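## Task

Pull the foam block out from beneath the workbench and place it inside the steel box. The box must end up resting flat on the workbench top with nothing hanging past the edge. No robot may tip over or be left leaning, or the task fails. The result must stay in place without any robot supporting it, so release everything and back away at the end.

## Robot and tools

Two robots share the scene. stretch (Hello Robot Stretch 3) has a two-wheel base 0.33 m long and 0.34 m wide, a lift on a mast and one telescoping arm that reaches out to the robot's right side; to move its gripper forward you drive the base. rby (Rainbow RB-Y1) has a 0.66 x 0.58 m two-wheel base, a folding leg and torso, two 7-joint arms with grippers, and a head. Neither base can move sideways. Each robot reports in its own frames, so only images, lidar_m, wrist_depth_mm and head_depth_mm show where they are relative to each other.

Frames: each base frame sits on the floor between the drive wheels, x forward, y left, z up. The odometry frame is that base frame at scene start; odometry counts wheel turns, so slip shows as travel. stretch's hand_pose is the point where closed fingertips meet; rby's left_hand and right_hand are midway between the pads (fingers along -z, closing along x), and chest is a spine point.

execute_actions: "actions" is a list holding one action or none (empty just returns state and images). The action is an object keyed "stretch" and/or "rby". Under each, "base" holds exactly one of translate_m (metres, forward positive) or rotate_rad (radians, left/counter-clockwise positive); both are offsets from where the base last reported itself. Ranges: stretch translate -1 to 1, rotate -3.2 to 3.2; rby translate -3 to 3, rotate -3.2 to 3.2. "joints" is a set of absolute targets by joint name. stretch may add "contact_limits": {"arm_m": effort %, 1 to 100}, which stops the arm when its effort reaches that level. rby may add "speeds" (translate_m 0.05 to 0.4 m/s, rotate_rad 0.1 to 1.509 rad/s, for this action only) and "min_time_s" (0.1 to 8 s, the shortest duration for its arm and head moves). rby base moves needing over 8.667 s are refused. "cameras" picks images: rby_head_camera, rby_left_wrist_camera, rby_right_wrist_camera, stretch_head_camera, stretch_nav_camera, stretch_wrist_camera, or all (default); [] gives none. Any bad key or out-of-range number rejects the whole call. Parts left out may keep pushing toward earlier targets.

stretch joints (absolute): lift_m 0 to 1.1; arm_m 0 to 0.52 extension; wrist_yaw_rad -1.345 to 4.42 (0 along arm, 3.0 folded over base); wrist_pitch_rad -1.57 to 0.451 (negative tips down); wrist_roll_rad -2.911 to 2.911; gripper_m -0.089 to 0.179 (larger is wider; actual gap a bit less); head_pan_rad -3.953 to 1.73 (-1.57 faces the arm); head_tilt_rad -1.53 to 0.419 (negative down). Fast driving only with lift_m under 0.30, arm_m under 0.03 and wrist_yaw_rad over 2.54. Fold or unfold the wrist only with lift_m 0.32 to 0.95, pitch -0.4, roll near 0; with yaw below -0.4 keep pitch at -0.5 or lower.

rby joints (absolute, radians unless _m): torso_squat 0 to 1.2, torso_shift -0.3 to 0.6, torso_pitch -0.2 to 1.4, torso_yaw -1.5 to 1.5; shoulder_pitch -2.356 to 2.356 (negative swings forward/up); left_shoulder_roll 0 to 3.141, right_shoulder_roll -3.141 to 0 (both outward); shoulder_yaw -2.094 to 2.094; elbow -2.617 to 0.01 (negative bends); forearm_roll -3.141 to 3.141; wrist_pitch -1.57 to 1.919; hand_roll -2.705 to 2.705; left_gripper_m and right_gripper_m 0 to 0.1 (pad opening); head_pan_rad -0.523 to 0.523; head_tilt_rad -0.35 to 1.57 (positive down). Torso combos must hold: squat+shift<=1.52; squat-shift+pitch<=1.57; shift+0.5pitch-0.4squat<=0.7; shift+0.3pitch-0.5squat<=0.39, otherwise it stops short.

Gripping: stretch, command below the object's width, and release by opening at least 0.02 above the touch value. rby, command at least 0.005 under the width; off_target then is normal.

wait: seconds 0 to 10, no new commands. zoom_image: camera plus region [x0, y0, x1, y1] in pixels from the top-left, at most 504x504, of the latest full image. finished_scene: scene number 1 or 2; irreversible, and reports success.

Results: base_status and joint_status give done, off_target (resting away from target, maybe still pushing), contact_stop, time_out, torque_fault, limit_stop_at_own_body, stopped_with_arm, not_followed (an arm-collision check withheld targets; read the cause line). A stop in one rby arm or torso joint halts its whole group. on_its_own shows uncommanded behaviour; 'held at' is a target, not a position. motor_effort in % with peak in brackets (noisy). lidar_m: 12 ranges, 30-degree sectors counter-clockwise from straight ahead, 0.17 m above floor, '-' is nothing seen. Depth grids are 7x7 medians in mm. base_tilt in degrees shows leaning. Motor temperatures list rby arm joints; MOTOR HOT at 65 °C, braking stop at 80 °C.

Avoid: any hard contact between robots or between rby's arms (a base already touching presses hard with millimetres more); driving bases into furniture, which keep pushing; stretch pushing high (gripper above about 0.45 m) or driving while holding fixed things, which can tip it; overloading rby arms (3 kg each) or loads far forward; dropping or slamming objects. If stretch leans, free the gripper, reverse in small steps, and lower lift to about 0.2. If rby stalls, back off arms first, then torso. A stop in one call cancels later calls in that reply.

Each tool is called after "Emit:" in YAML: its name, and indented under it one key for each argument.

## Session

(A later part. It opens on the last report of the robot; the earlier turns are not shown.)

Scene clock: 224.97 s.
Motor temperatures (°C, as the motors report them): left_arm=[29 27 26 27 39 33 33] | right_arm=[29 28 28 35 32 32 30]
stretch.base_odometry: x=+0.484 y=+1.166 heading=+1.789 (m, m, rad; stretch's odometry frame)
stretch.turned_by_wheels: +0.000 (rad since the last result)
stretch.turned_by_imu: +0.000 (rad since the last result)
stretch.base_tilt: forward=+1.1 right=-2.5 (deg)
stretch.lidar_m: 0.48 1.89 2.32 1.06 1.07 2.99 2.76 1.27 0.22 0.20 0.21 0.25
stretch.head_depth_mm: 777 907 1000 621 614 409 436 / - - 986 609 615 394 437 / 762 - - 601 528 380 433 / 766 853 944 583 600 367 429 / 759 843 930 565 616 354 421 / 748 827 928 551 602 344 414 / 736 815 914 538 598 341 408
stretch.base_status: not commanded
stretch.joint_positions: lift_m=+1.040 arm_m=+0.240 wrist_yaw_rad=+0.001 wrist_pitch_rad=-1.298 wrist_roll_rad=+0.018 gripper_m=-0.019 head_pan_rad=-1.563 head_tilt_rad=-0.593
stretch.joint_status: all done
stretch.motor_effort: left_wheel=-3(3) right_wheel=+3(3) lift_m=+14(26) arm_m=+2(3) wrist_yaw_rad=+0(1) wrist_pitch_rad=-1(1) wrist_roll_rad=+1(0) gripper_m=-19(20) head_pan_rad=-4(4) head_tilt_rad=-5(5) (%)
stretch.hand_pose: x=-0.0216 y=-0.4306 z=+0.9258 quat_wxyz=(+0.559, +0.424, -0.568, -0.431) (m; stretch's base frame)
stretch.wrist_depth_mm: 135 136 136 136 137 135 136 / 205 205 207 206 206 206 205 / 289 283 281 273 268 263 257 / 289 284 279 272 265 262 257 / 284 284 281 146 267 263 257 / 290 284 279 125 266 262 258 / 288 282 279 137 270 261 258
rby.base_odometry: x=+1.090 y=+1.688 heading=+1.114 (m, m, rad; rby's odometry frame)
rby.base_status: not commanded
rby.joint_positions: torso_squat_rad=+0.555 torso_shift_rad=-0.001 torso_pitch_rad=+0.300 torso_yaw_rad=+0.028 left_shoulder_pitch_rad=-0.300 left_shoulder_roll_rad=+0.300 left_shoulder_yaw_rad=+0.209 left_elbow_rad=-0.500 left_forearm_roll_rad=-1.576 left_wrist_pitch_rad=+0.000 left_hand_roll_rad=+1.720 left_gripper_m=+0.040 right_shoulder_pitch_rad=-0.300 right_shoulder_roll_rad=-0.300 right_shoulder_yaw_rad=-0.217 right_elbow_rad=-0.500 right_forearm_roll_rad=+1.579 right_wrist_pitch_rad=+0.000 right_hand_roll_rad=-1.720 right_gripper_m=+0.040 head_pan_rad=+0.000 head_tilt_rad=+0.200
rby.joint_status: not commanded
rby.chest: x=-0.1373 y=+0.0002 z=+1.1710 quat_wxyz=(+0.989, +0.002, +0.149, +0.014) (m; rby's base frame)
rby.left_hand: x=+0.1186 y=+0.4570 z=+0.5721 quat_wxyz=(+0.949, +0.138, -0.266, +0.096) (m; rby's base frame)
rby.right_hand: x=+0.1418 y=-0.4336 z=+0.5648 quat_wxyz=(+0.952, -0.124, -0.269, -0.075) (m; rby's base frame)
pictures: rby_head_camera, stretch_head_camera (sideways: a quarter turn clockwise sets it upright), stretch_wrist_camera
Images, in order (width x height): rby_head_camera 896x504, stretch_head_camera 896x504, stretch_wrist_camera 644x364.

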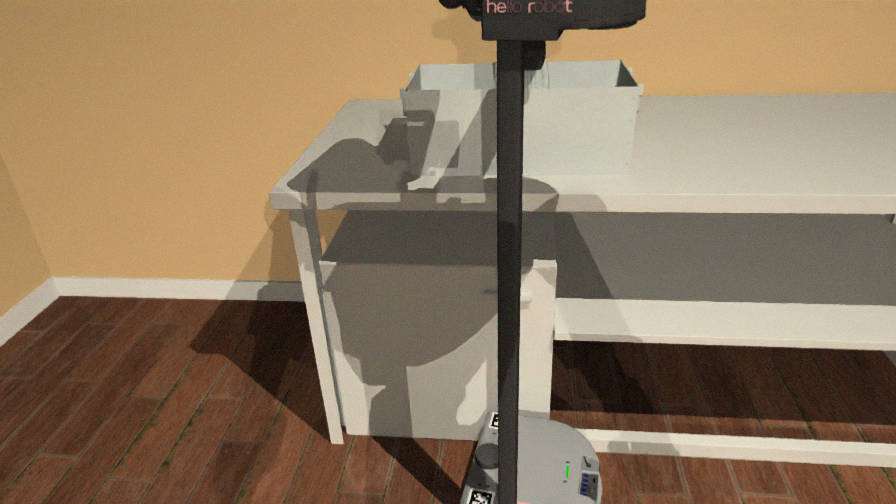

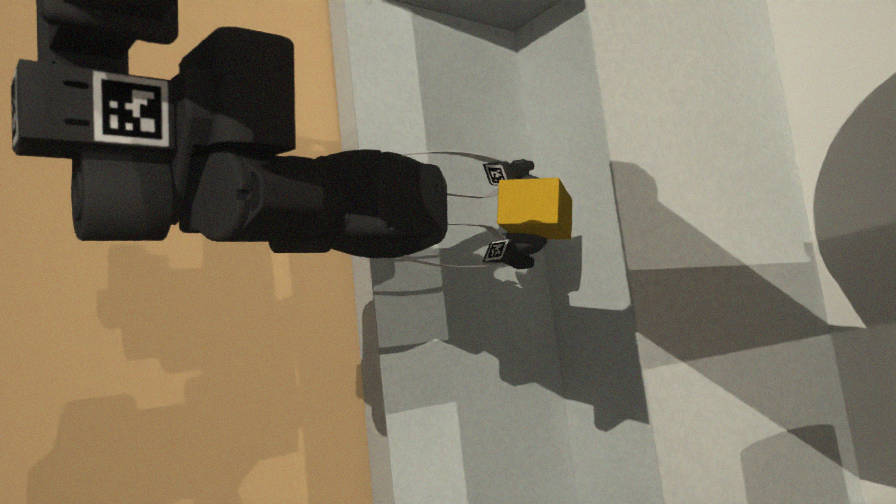

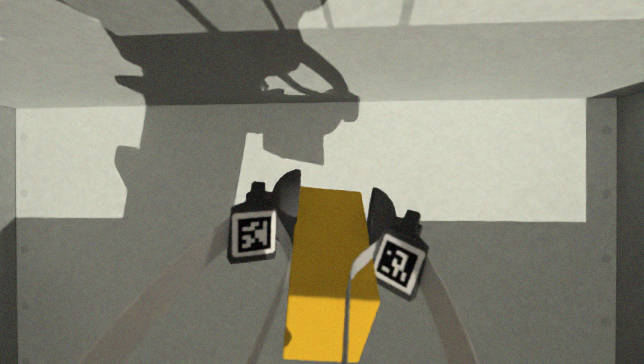

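Emit:
execute_actions:
  actions:
    - {"stretch":{"joints":{"lift_m":1.005}}}
  cameras: []

Emit:
execute_actions:
  actions:
    - {"stretch":{"joints":{"gripper_m":0.11}}}
  cameras: ["stretch_wrist_camera"]

Emit:
execute_actions:
  actions:
    - {"stretch":{"joints":{"lift_m":1.095}}}
  cameras: ["stretch_wrist_camera"]

Emit:
execute_actions:
  actions:
    - {"stretch":{"joints":{"wrist_pitch_rad":-0.5,"gripper_m":0.03,"arm_m":0.15}}}
  cameras: ["stretch_wrist_camera","stretch_head_camera"]

Scene clock: 227.03 s.
Motor temperatures (°C, as the motors report them): left_arm=[29 27 26 27 39 33 33] | right_arm=[29 28 28 35 32 32 30]
stretch.base_odometry: x=+0.484 y=+1.166 heading=+1.789 (m, m, rad; stretch's odometry frame)
stretch.turned_by_wheels: +0.000 (rad since the last result)
stretch.turned_by_imu: +0.000 (rad since the last result)
stretch.base_tilt: forward=+0.9 right=-2.6 (deg)
stretch.lidar_m: 0.47 1.89 2.32 1.06 1.07 2.99 2.76 1.27 0.22 0.20 0.21 0.25
stretch.head_depth_mm: 806 - 968 621 615 409 437 / 786 - - 608 615 394 437 / 780 - - 623 504 380 433 / 771 851 934 589 582 367 429 / 760 842 933 564 615 354 421 / 746 828 930 551 603 345 414 / 736 814 914 539 598 341 407
stretch.base_status: not commanded
stretch.joint_positions: lift_m=+1.005 arm_m=+0.240 wrist_yaw_rad=+0.001 wrist_pitch_rad=-1.298 wrist_roll_rad=+0.018 gripper_m=-0.019 head_pan_rad=-1.563 head_tilt_rad=-0.593
stretch.joint_status: all done
stretch.motor_effort: left_wheel=-3(3) right_wheel=+3(3) lift_m=+14(16) arm_m=+2(2) wrist_yaw_rad=+0(1) wrist_pitch_rad=-1(1) wrist_roll_rad=+0(1) gripper_m=-20(20) head_pan_rad=-4(4) head_tilt_rad=-4(3) (%)
stretch.hand_pose: x=-0.0216 y=-0.4305 z=+0.8908 quat_wxyz=(+0.559, +0.424, -0.568, -0.431) (m; stretch's base frame)
stretch.wrist_depth_mm: 136 136 136 137 136 136 136 / 205 206 205 207 207 206 206 / 250 246 239 235 233 226 223 / 249 247 243 235 228 228 223 / 249 248 242 146 230 228 223 / 250 248 241 124 230 229 223 / 252 246 242 137 234 229 222
rby.base_odometry: x=+1.090 y=+1.688 heading=+1.114 (m, m, rad; rby's odometry frame)
rby.base_status: not commanded
rby.joint_positions: torso_squat_rad=+0.555 torso_shift_rad=-0.001 torso_pitch_rad=+0.300 torso_yaw_rad=+0.028 left_shoulder_pitch_rad=-0.300 left_shoulder_roll_rad=+0.300 left_shoulder_yaw_rad=+0.209 left_elbow_rad=-0.500 left_forearm_roll_rad=-1.576 left_wrist_pitch_rad=+0.000 left_hand_roll_rad=+1.720 left_gripper_m=+0.040 right_shoulder_pitch_rad=-0.300 right_shoulder_roll_rad=-0.300 right_shoulder_yaw_rad=-0.217 right_elbow_rad=-0.500 right_forearm_roll_rad=+1.579 right_wrist_pitch_rad=+0.000 right_hand_roll_rad=-1.720 right_gripper_m=+0.040 head_pan_rad=+0.000 head_tilt_rad=+0.200
rby.joint_status: not commanded
rby.chest: x=-0.1373 y=+0.0002 z=+1.1710 quat_wxyz=(+0.989, +0.002, +0.149, +0.014) (m; rby's base frame)
rby.left_hand: x=+0.1186 y=+0.4570 z=+0.5721 quat_wxyz=(+0.949, +0.138, -0.266, +0.096) (m; rby's base frame)
rby.right_hand: x=+0.1418 y=-0.4336 z=+0.5648 quat_wxyz=(+0.952, -0.124, -0.269, -0.075) (m; rby's base frame)
pictures: none
No camera images: the call's "cameras" was empty. Leave "cameras" out to get every camera's image.

Scene clock: 228.83 s.
Motor temperatures (°C, as the motors report them): left_arm=[29 27 26 27 39 33 33] | right_arm=[29 28 28 35 32 32 30]
stretch.base_odometry: x=+0.484 y=+1.166 heading=+1.789 (m, m, rad; stretch's odometry frame)
stretch.turned_by_wheels: +0.000 (rad since the last result)
stretch.turned_by_imu: +0.000 (rad since the last result)
stretch.base_tilt: forward=+1.2 right=-2.3 (deg)
stretch.lidar_m: 0.48 1.88 2.32 1.07 1.07 2.99 2.75 1.27 0.22 0.20 0.21 0.25
stretch.head_depth_mm: 807 - 967 622 613 410 437 / 786 - - 607 606 394 437 / 782 - - 623 615 380 433 / 769 849 939 590 618 367 429 / 759 843 930 565 611 354 421 / 747 829 930 551 602 345 414 / 738 817 916 539 597 341 408
stretch.base_status: not commanded
stretch.joint_positions: lift_m=+1.005 arm_m=+0.240 wrist_yaw_rad=+0.001 wrist_pitch_rad=-1.298 wrist_roll_rad=+0.018 gripper_m=+0.110 head_pan_rad=-1.563 head_tilt_rad=-0.593
stretch.joint_status: all done
stretch.motor_effort: left_wheel=-3(3) right_wheel=+3(3) lift_m=+14(14) arm_m=+2(2) wrist_yaw_rad=+0(0) wrist_pitch_rad=-1(1) wrist_roll_rad=+0(1) gripper_m=+2(81) head_pan_rad=-4(4) head_tilt_rad=-5(6) (%)
stretch.hand_pose: x=-0.0216 y=-0.4305 z=+0.8908 quat_wxyz=(+0.559, +0.424, -0.568, -0.431) (m; stretch's base frame)
stretch.wrist_depth_mm: 135 136 136 136 136 136 136 / 204 205 207 205 206 208 205 / 252 247 243 237 231 227 223 / 251 246 241 235 232 227 224 / 252 250 242 236 232 226 223 / 252 246 241 190 232 227 222 / 251 248 243 190 232 228 223
rby.base_odometry: x=+1.090 y=+1.688 heading=+1.114 (m, m, rad; rby's odometry frame)
rby.base_status: not commanded
rby.joint_positions: torso_squat_rad=+0.555 torso_shift_rad=-0.001 torso_pitch_rad=+0.300 torso_yaw_rad=+0.028 left_shoulder_pitch_rad=-0.300 left_shoulder_roll_rad=+0.300 left_shoulder_yaw_rad=+0.209 left_elbow_rad=-0.500 left_forearm_roll_rad=-1.576 left_wrist_pitch_rad=+0.000 left_hand_roll_rad=+1.720 left_gripper_m=+0.040 right_shoulder_pitch_rad=-0.300 right_shoulder_roll_rad=-0.300 right_shoulder_yaw_rad=-0.217 right_elbow_rad=-0.500 right_forearm_roll_rad=+1.579 right_wrist_pitch_rad=+0.000 right_hand_roll_rad=-1.720 right_gripper_m=+0.040 head_pan_rad=+0.000 head_tilt_rad=+0.200
rby.joint_status: not commanded
rby.chest: x=-0.1373 y=+0.0002 z=+1.1710 quat_wxyz=(+0.989, +0.002, +0.149, +0.014) (m; rby's base frame)
rby.left_hand: x=+0.1186 y=+0.4570 z=+0.5721 quat_wxyz=(+0.949, +0.138, -0.266, +0.096) (m; rby's base frame)
rby.right_hand: x=+0.1418 y=-0.4336 z=+0.5648 quat_wxyz=(+0.952, -0.124, -0.269, -0.075) (m; rby's base frame)
pictures: stretch_wrist_camera
Images, in order (width x height): stretch_wrist_camera 644x364.

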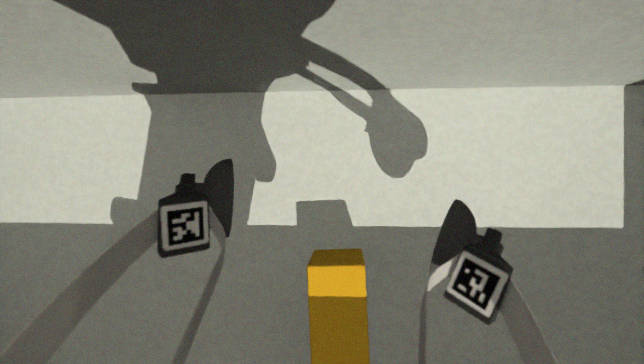

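Scene clock: 230.50 s.
Motor temperatures (°C, as the motors report them): left_arm=[28 27 26 27 38 33 33] | right_arm=[29 28 28 35 31 32 30]
stretch.base_odometry: x=+0.484 y=+1.166 heading=+1.789 (m, m, rad; stretch's odometry frame)
stretch.turned_by_wheels: +0.000 (rad since the last result)
stretch.turned_by_imu: +0.000 (rad since the last result)
stretch.base_tilt: forward=+1.3 right=-2.3 (deg)
stretch.lidar_m: 0.47 1.88 2.32 1.06 1.07 3.00 2.75 1.27 0.22 0.20 0.21 0.25
stretch.head_depth_mm: 788 923 989 621 614 409 436 / - 911 968 602 616 394 436 / - - - 593 616 380 433 / 766 845 930 577 618 367 429 / 758 843 931 562 616 354 421 / 747 828 929 551 603 345 414 / 735 816 913 539 597 340 408
stretch.base_status: not commanded
stretch.joint_positions: lift_m=+1.095 arm_m=+0.240 wrist_yaw_rad=+0.001 wrist_pitch_rad=-1.298 wrist_roll_rad=+0.018 gripper_m=+0.110 head_pan_rad=-1.563 head_tilt_rad=-0.593
stretch.joint_status: all done
stretch.motor_effort: left_wheel=-3(2) right_wheel=+3(3) lift_m=+26(25) arm_m=+2(2) wrist_yaw_rad=+0(1) wrist_pitch_rad=+0(1) wrist_roll_rad=+1(1) gripper_m=+1(1) head_pan_rad=-4(4) head_tilt_rad=-6(5) (%)
stretch.hand_pose: x=-0.0216 y=-0.4305 z=+0.9801 quat_wxyz=(+0.559, +0.424, -0.568, -0.431) (m; stretch's base frame)
stretch.wrist_depth_mm: 156 146 146 137 136 136 135 / 205 205 206 207 207 206 206 / 321 341 334 325 323 312 274 / 338 343 332 330 323 316 276 / 337 344 335 328 323 313 277 / 323 338 336 326 324 313 277 / 348 345 339 328 320 318 274
rby.base_odometry: x=+1.090 y=+1.688 heading=+1.114 (m, m, rad; rby's odometry frame)
rby.base_status: not commanded
rby.joint_positions: torso_squat_rad=+0.555 torso_shift_rad=-0.001 torso_pitch_rad=+0.300 torso_yaw_rad=+0.028 left_shoulder_pitch_rad=-0.300 left_shoulder_roll_rad=+0.300 left_shoulder_yaw_rad=+0.209 left_elbow_rad=-0.500 left_forearm_roll_rad=-1.576 left_wrist_pitch_rad=+0.000 left_hand_roll_rad=+1.720 left_gripper_m=+0.040 right_shoulder_pitch_rad=-0.300 right_shoulder_roll_rad=-0.300 right_shoulder_yaw_rad=-0.217 right_elbow_rad=-0.500 right_forearm_roll_rad=+1.579 right_wrist_pitch_rad=+0.000 right_hand_roll_rad=-1.720 right_gripper_m=+0.040 head_pan_rad=+0.000 head_tilt_rad=+0.200
rby.joint_status: not commanded
rby.chest: x=-0.1373 y=+0.0002 z=+1.1710 quat_wxyz=(+0.989, +0.002, +0.149, +0.014) (m; rby's base frame)
rby.left_hand: x=+0.1186 y=+0.4570 z=+0.5721 quat_wxyz=(+0.949, +0.138, -0.266, +0.096) (m; rby's base frame)
rby.right_hand: x=+0.1418 y=-0.4336 z=+0.5648 quat_wxyz=(+0.952, -0.124, -0.269, -0.075) (m; rby's base frame)
pictures: stretch_wrist_camera
Images, in order (width x height): stretch_wrist_camera 644x364.

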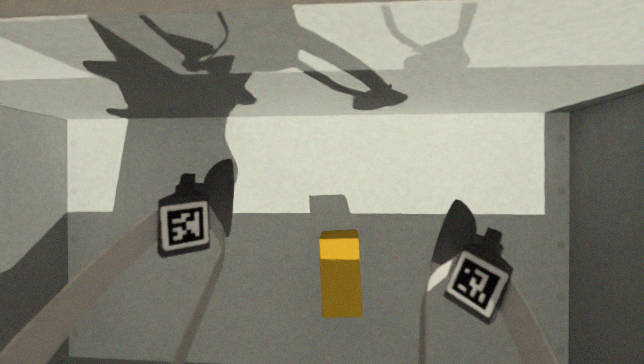

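Scene clock: 232.87 s.
Motor temperatures (°C, as the motors report them): left_arm=[28 27 26 27 38 33 33] | right_arm=[29 28 28 35 31 32 30]
stretch.base_odometry: x=+0.484 y=+1.166 heading=+1.789 (m, m, rad; stretch's odometry frame)
stretch.turned_by_wheels: +0.000 (rad since the last result)
stretch.turned_by_imu: +0.000 (rad since the last result)
stretch.base_tilt: forward=+1.2 right=-2.5 (deg)
stretch.lidar_m: 0.47 1.89 2.32 1.07 1.07 2.99 2.76 1.26 0.23 0.20 0.21 0.25
stretch.head_depth_mm: - - 971 641 393 452 436 / - - 973 637 388 437 437 / - - - 622 557 423 437 / 760 857 926 608 618 410 438 / 758 842 934 595 619 397 438 / 748 828 915 582 619 385 433 / 738 815 904 570 618 374 431
stretch.base_status: not commanded
stretch.joint_positions: lift_m=+1.095 arm_m=+0.150 wrist_yaw_rad=+0.001 wrist_pitch_rad=-0.524 wrist_roll_rad=+0.010 gripper_m=+0.030 head_pan_rad=-1.563 head_tilt_rad=-0.593
stretch.joint_status: all done
stretch.motor_effort: left_wheel=-3(4) right_wheel=+3(5) lift_m=+25(26) arm_m=-3(5) wrist_yaw_rad=-2(11) wrist_pitch_rad=+7(60) wrist_roll_rad=+6(24) gripper_m=+0(80) head_pan_rad=-4(4) head_tilt_rad=-5(5) (%)
stretch.hand_pose: x=-0.0212 y=-0.5051 z=+1.0844 quat_wxyz=(+0.680, +0.183, -0.686, -0.184) (m; stretch's base frame)
stretch.wrist_depth_mm: 539 526 518 510 513 515 511 / 605 594 583 578 579 573 572 / 594 602 626 646 654 661 660 / 500 515 542 563 583 588 620 / 248 247 251 251 489 512 523 / 301 293 302 293 300 283 251 / 351 359 360 367 375 335 247
rby.base_odometry: x=+1.090 y=+1.688 heading=+1.114 (m, m, rad; rby's odometry frame)
rby.base_status: not commanded
rby.joint_positions: torso_squat_rad=+0.555 torso_shift_rad=-0.001 torso_pitch_rad=+0.300 torso_yaw_rad=+0.028 left_shoulder_pitch_rad=-0.300 left_shoulder_roll_rad=+0.300 left_shoulder_yaw_rad=+0.209 left_elbow_rad=-0.500 left_forearm_roll_rad=-1.576 left_wrist_pitch_rad=+0.000 left_hand_roll_rad=+1.720 left_gripper_m=+0.040 right_shoulder_pitch_rad=-0.300 right_shoulder_roll_rad=-0.300 right_shoulder_yaw_rad=-0.217 right_elbow_rad=-0.500 right_forearm_roll_rad=+1.579 right_wrist_pitch_rad=+0.000 right_hand_roll_rad=-1.720 right_gripper_m=+0.040 head_pan_rad=+0.000 head_tilt_rad=+0.200
rby.joint_status: not commanded
rby.chest: x=-0.1373 y=+0.0002 z=+1.1710 quat_wxyz=(+0.989, +0.002, +0.149, +0.014) (m; rby's base frame)
rby.left_hand: x=+0.1186 y=+0.4570 z=+0.5721 quat_wxyz=(+0.949, +0.138, -0.266, +0.096) (m; rby's base frame)
rby.right_hand: x=+0.1418 y=-0.4336 z=+0.5648 quat_wxyz=(+0.952, -0.124, -0.269, -0.075) (m; rby's base frame)
pictures: stretch_head_camera (sideways: a quarter turn clockwise sets it upright), stretch_wrist_camera
Images, in order (width x height): stretch_head_camera 896x504, stretch_wrist_camera 644x364.

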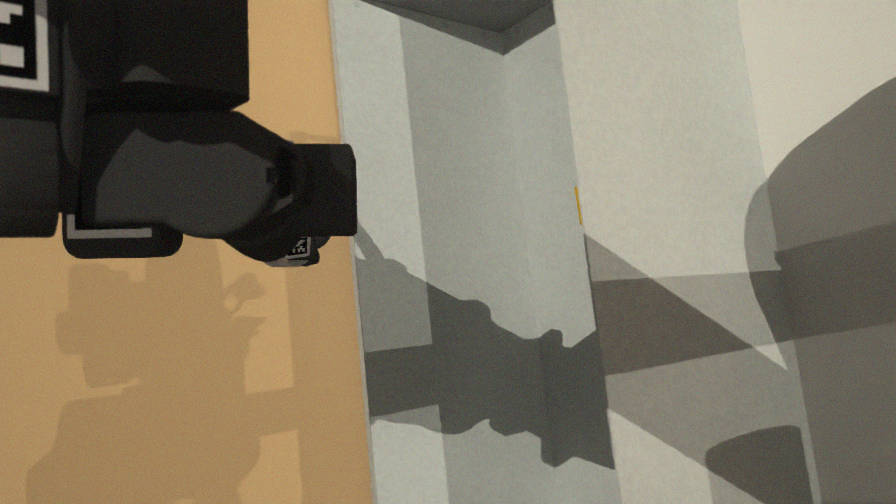

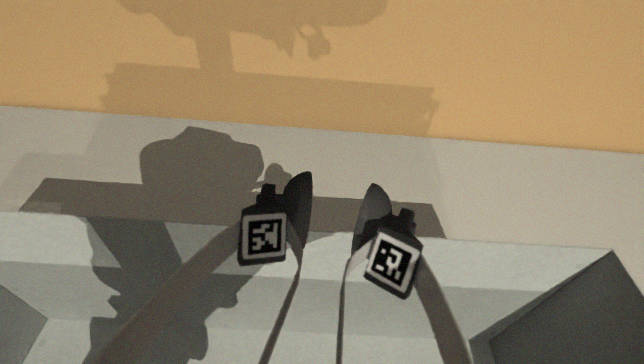

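Emit:
execute_actions:
  actions:
    - {"stretch":{"joints":{"wrist_pitch_rad":-0.1,"arm_m":0.0}}}
  cameras: []

Emit:
execute_actions:
  actions:
    - {"stretch":{"base":{"translate_m":-0.75},"joints":{"wrist_yaw_rad":1.5}}}
  cameras: ["rby_head_camera","stretch_nav_camera"]

Scene clock: 236.50 s.
Motor temperatures (°C, as the motors report them): left_arm=[28 27 26 26 38 33 33] | right_arm=[29 28 28 35 31 32 30]
stretch.base_odometry: x=+0.484 y=+1.166 heading=+1.789 (m, m, rad; stretch's odometry frame)
stretch.turned_by_wheels: +0.000 (rad since the last result)
stretch.turned_by_imu: +0.000 (rad since the last result)
stretch.base_tilt: forward=+1.1 right=-2.4 (deg)
stretch.lidar_m: 0.48 1.89 2.31 1.07 1.07 3.00 2.75 1.27 0.22 0.20 0.21 0.25
stretch.head_depth_mm: - - - - - 452 437 / - - - - - 444 437 / - - - - - 423 437 / 778 852 920 609 617 409 438 / 758 842 931 595 618 397 439 / 747 830 914 582 620 385 434 / 737 814 906 570 619 374 431
stretch.base_status: not commanded
stretch.joint_positions: lift_m=+1.095 arm_m=+0.000 wrist_yaw_rad=+0.001 wrist_pitch_rad=-0.127 wrist_roll_rad=+0.011 gripper_m=+0.030 head_pan_rad=-1.563 head_tilt_rad=-0.593
stretch.joint_status: all done
stretch.motor_effort: left_wheel=-2(2) right_wheel=+3(3) lift_m=+25(25) arm_m=-3(3) wrist_yaw_rad=+1(0) wrist_pitch_rad=+8(7) wrist_roll_rad=+5(6) gripper_m=+0(0) head_pan_rad=-4(4) head_tilt_rad=-5(4) (%)
stretch.hand_pose: x=-0.0213 y=-0.3964 z=+1.1771 quat_wxyz=(+0.702, +0.045, -0.709, -0.045) (m; stretch's base frame)
stretch.wrist_depth_mm: 614 602 611 629 628 639 633 / 663 665 673 657 667 676 681 / 686 710 715 716 693 727 722 / 758 754 755 760 757 767 767 / 672 705 784 821 805 825 850 / 347 354 366 367 379 737 773 / 376 392 394 391 400 370 613
rby.base_odometry: x=+1.090 y=+1.688 heading=+1.114 (m, m, rad; rby's odometry frame)
rby.base_status: not commanded
rby.joint_positions: torso_squat_rad=+0.555 torso_shift_rad=-0.001 torso_pitch_rad=+0.300 torso_yaw_rad=+0.028 left_shoulder_pitch_rad=-0.300 left_shoulder_roll_rad=+0.300 left_shoulder_yaw_rad=+0.209 left_elbow_rad=-0.500 left_forearm_roll_rad=-1.576 left_wrist_pitch_rad=+0.000 left_hand_roll_rad=+1.720 left_gripper_m=+0.040 right_shoulder_pitch_rad=-0.300 right_shoulder_roll_rad=-0.300 right_shoulder_yaw_rad=-0.217 right_elbow_rad=-0.500 right_forearm_roll_rad=+1.579 right_wrist_pitch_rad=+0.000 right_hand_roll_rad=-1.720 right_gripper_m=+0.040 head_pan_rad=+0.000 head_tilt_rad=+0.200
rby.joint_status: not commanded
rby.chest: x=-0.1373 y=+0.0002 z=+1.1710 quat_wxyz=(+0.989, +0.002, +0.149, +0.014) (m; rby's base frame)
rby.left_hand: x=+0.1186 y=+0.4570 z=+0.5721 quat_wxyz=(+0.949, +0.138, -0.266, +0.096) (m; rby's base frame)
rby.right_hand: x=+0.1418 y=-0.4336 z=+0.5648 quat_wxyz=(+0.952, -0.124, -0.269, -0.075) (m; rby's base frame)
pictures: none
No camera images: the call's "cameras" was empty. Leave "cameras" out to get every camera's image.

Scene clock: 245.23 s.
Motor temperatures (°C, as the motors report them): left_arm=[28 27 26 26 38 33 33] | right_arm=[28 28 28 35 31 32 30]
stretch.base_odometry: x=+0.646 y=+0.434 heading=+1.789 (m, m, rad; stretch's odometry frame)
stretch.turned_by_wheels: +0.000 (rad since the last result)
stretch.turned_by_imu: +0.000 (rad since the last result)
stretch.base_tilt: forward=+1.2 right=-2.3 (deg)
stretch.lidar_m: 0.80 2.64 1.04 1.02 3.45 2.20 2.00 0.58 0.67 0.98 0.98 0.67
stretch.head_depth_mm: - - - - 581 511 790 / - - - - 582 511 791 / - - - - 583 511 776 / 874 972 1052 - 584 512 761 / 863 956 1028 - - 502 762 / 852 941 1020 - - 502 469 / 837 917 - - - 503 463
stretch.base_status: done
stretch.joint_positions: lift_m=+1.095 arm_m=+0.000 wrist_yaw_rad=+1.498 wrist_pitch_rad=-0.127 wrist_roll_rad=+0.011 gripper_m=+0.030 head_pan_rad=-1.563 head_tilt_rad=-0.593
stretch.joint_status: all done
stretch.motor_effort: left_wheel=-3(9) right_wheel=+3(4) lift_m=+25(25) arm_m=-3(3) wrist_yaw_rad=+1(1) wrist_pitch_rad=+8(8) wrist_roll_rad=+5(5) gripper_m=+1(0) head_pan_rad=-4(3) head_tilt_rad=-5(6) (%)
stretch.hand_pose: x=+0.2291 y=-0.1635 z=+1.1771 quat_wxyz=(+0.545, +0.516, -0.489, +0.445) (m; stretch's base frame)
stretch.wrist_depth_mm: - - - - - - 960 / - - - - - - 932 / - - - - - - 931 / - - - - 994 - 925 / - - - 817 876 614 867 / - - - 698 520 510 753 / - - - 570 539 569 619
rby.base_odometry: x=+1.090 y=+1.688 heading=+1.114 (m, m, rad; rby's odometry frame)
rby.base_status: not commanded
rby.joint_positions: torso_squat_rad=+0.555 torso_shift_rad=-0.001 torso_pitch_rad=+0.300 torso_yaw_rad=+0.028 left_shoulder_pitch_rad=-0.300 left_shoulder_roll_rad=+0.300 left_shoulder_yaw_rad=+0.209 left_elbow_rad=-0.500 left_forearm_roll_rad=-1.576 left_wrist_pitch_rad=+0.000 left_hand_roll_rad=+1.720 left_gripper_m=+0.040 right_shoulder_pitch_rad=-0.300 right_shoulder_roll_rad=-0.300 right_shoulder_yaw_rad=-0.217 right_elbow_rad=-0.500 right_forearm_roll_rad=+1.579 right_wrist_pitch_rad=+0.000 right_hand_roll_rad=-1.720 right_gripper_m=+0.040 head_pan_rad=+0.000 head_tilt_rad=+0.200
rby.joint_status: not commanded
rby.chest: x=-0.1373 y=+0.0002 z=+1.1710 quat_wxyz=(+0.989, +0.002, +0.149, +0.014) (m; rby's base frame)
rby.left_hand: x=+0.1186 y=+0.4570 z=+0.5721 quat_wxyz=(+0.949, +0.138, -0.266, +0.096) (m; rby's base frame)
rby.right_hand: x=+0.1418 y=-0.4336 z=+0.5648 quat_wxyz=(+0.952, -0.124, -0.269, -0.075) (m; rby's base frame)
pictures: rby_head_camera, stretch_nav_camera (sideways: a quarter turn counterclockwise sets it upright)
Images, in order (width x height): rby_head_camera 896x504, stretch_nav_camera 672x504.

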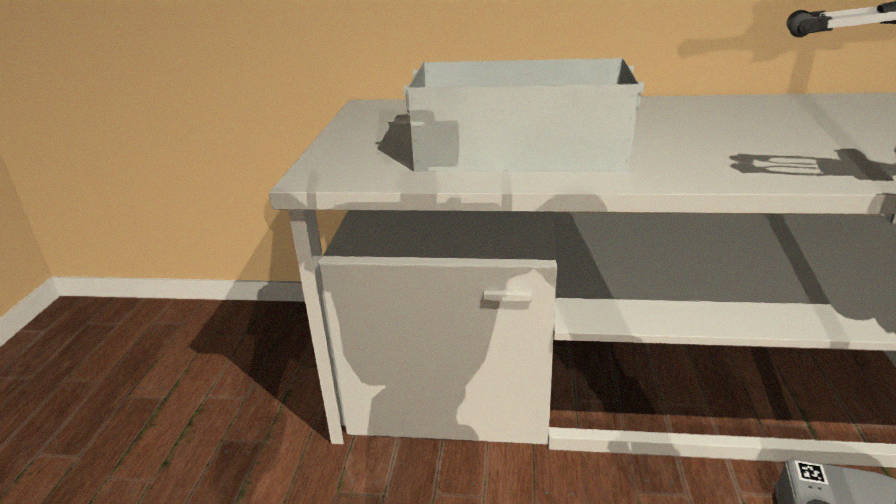

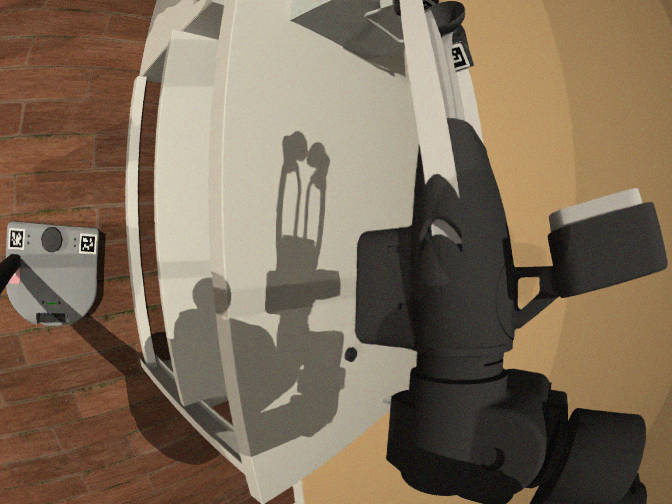

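Emit:
finished_scene:
  scene: 1

The scene is finished: the task was done.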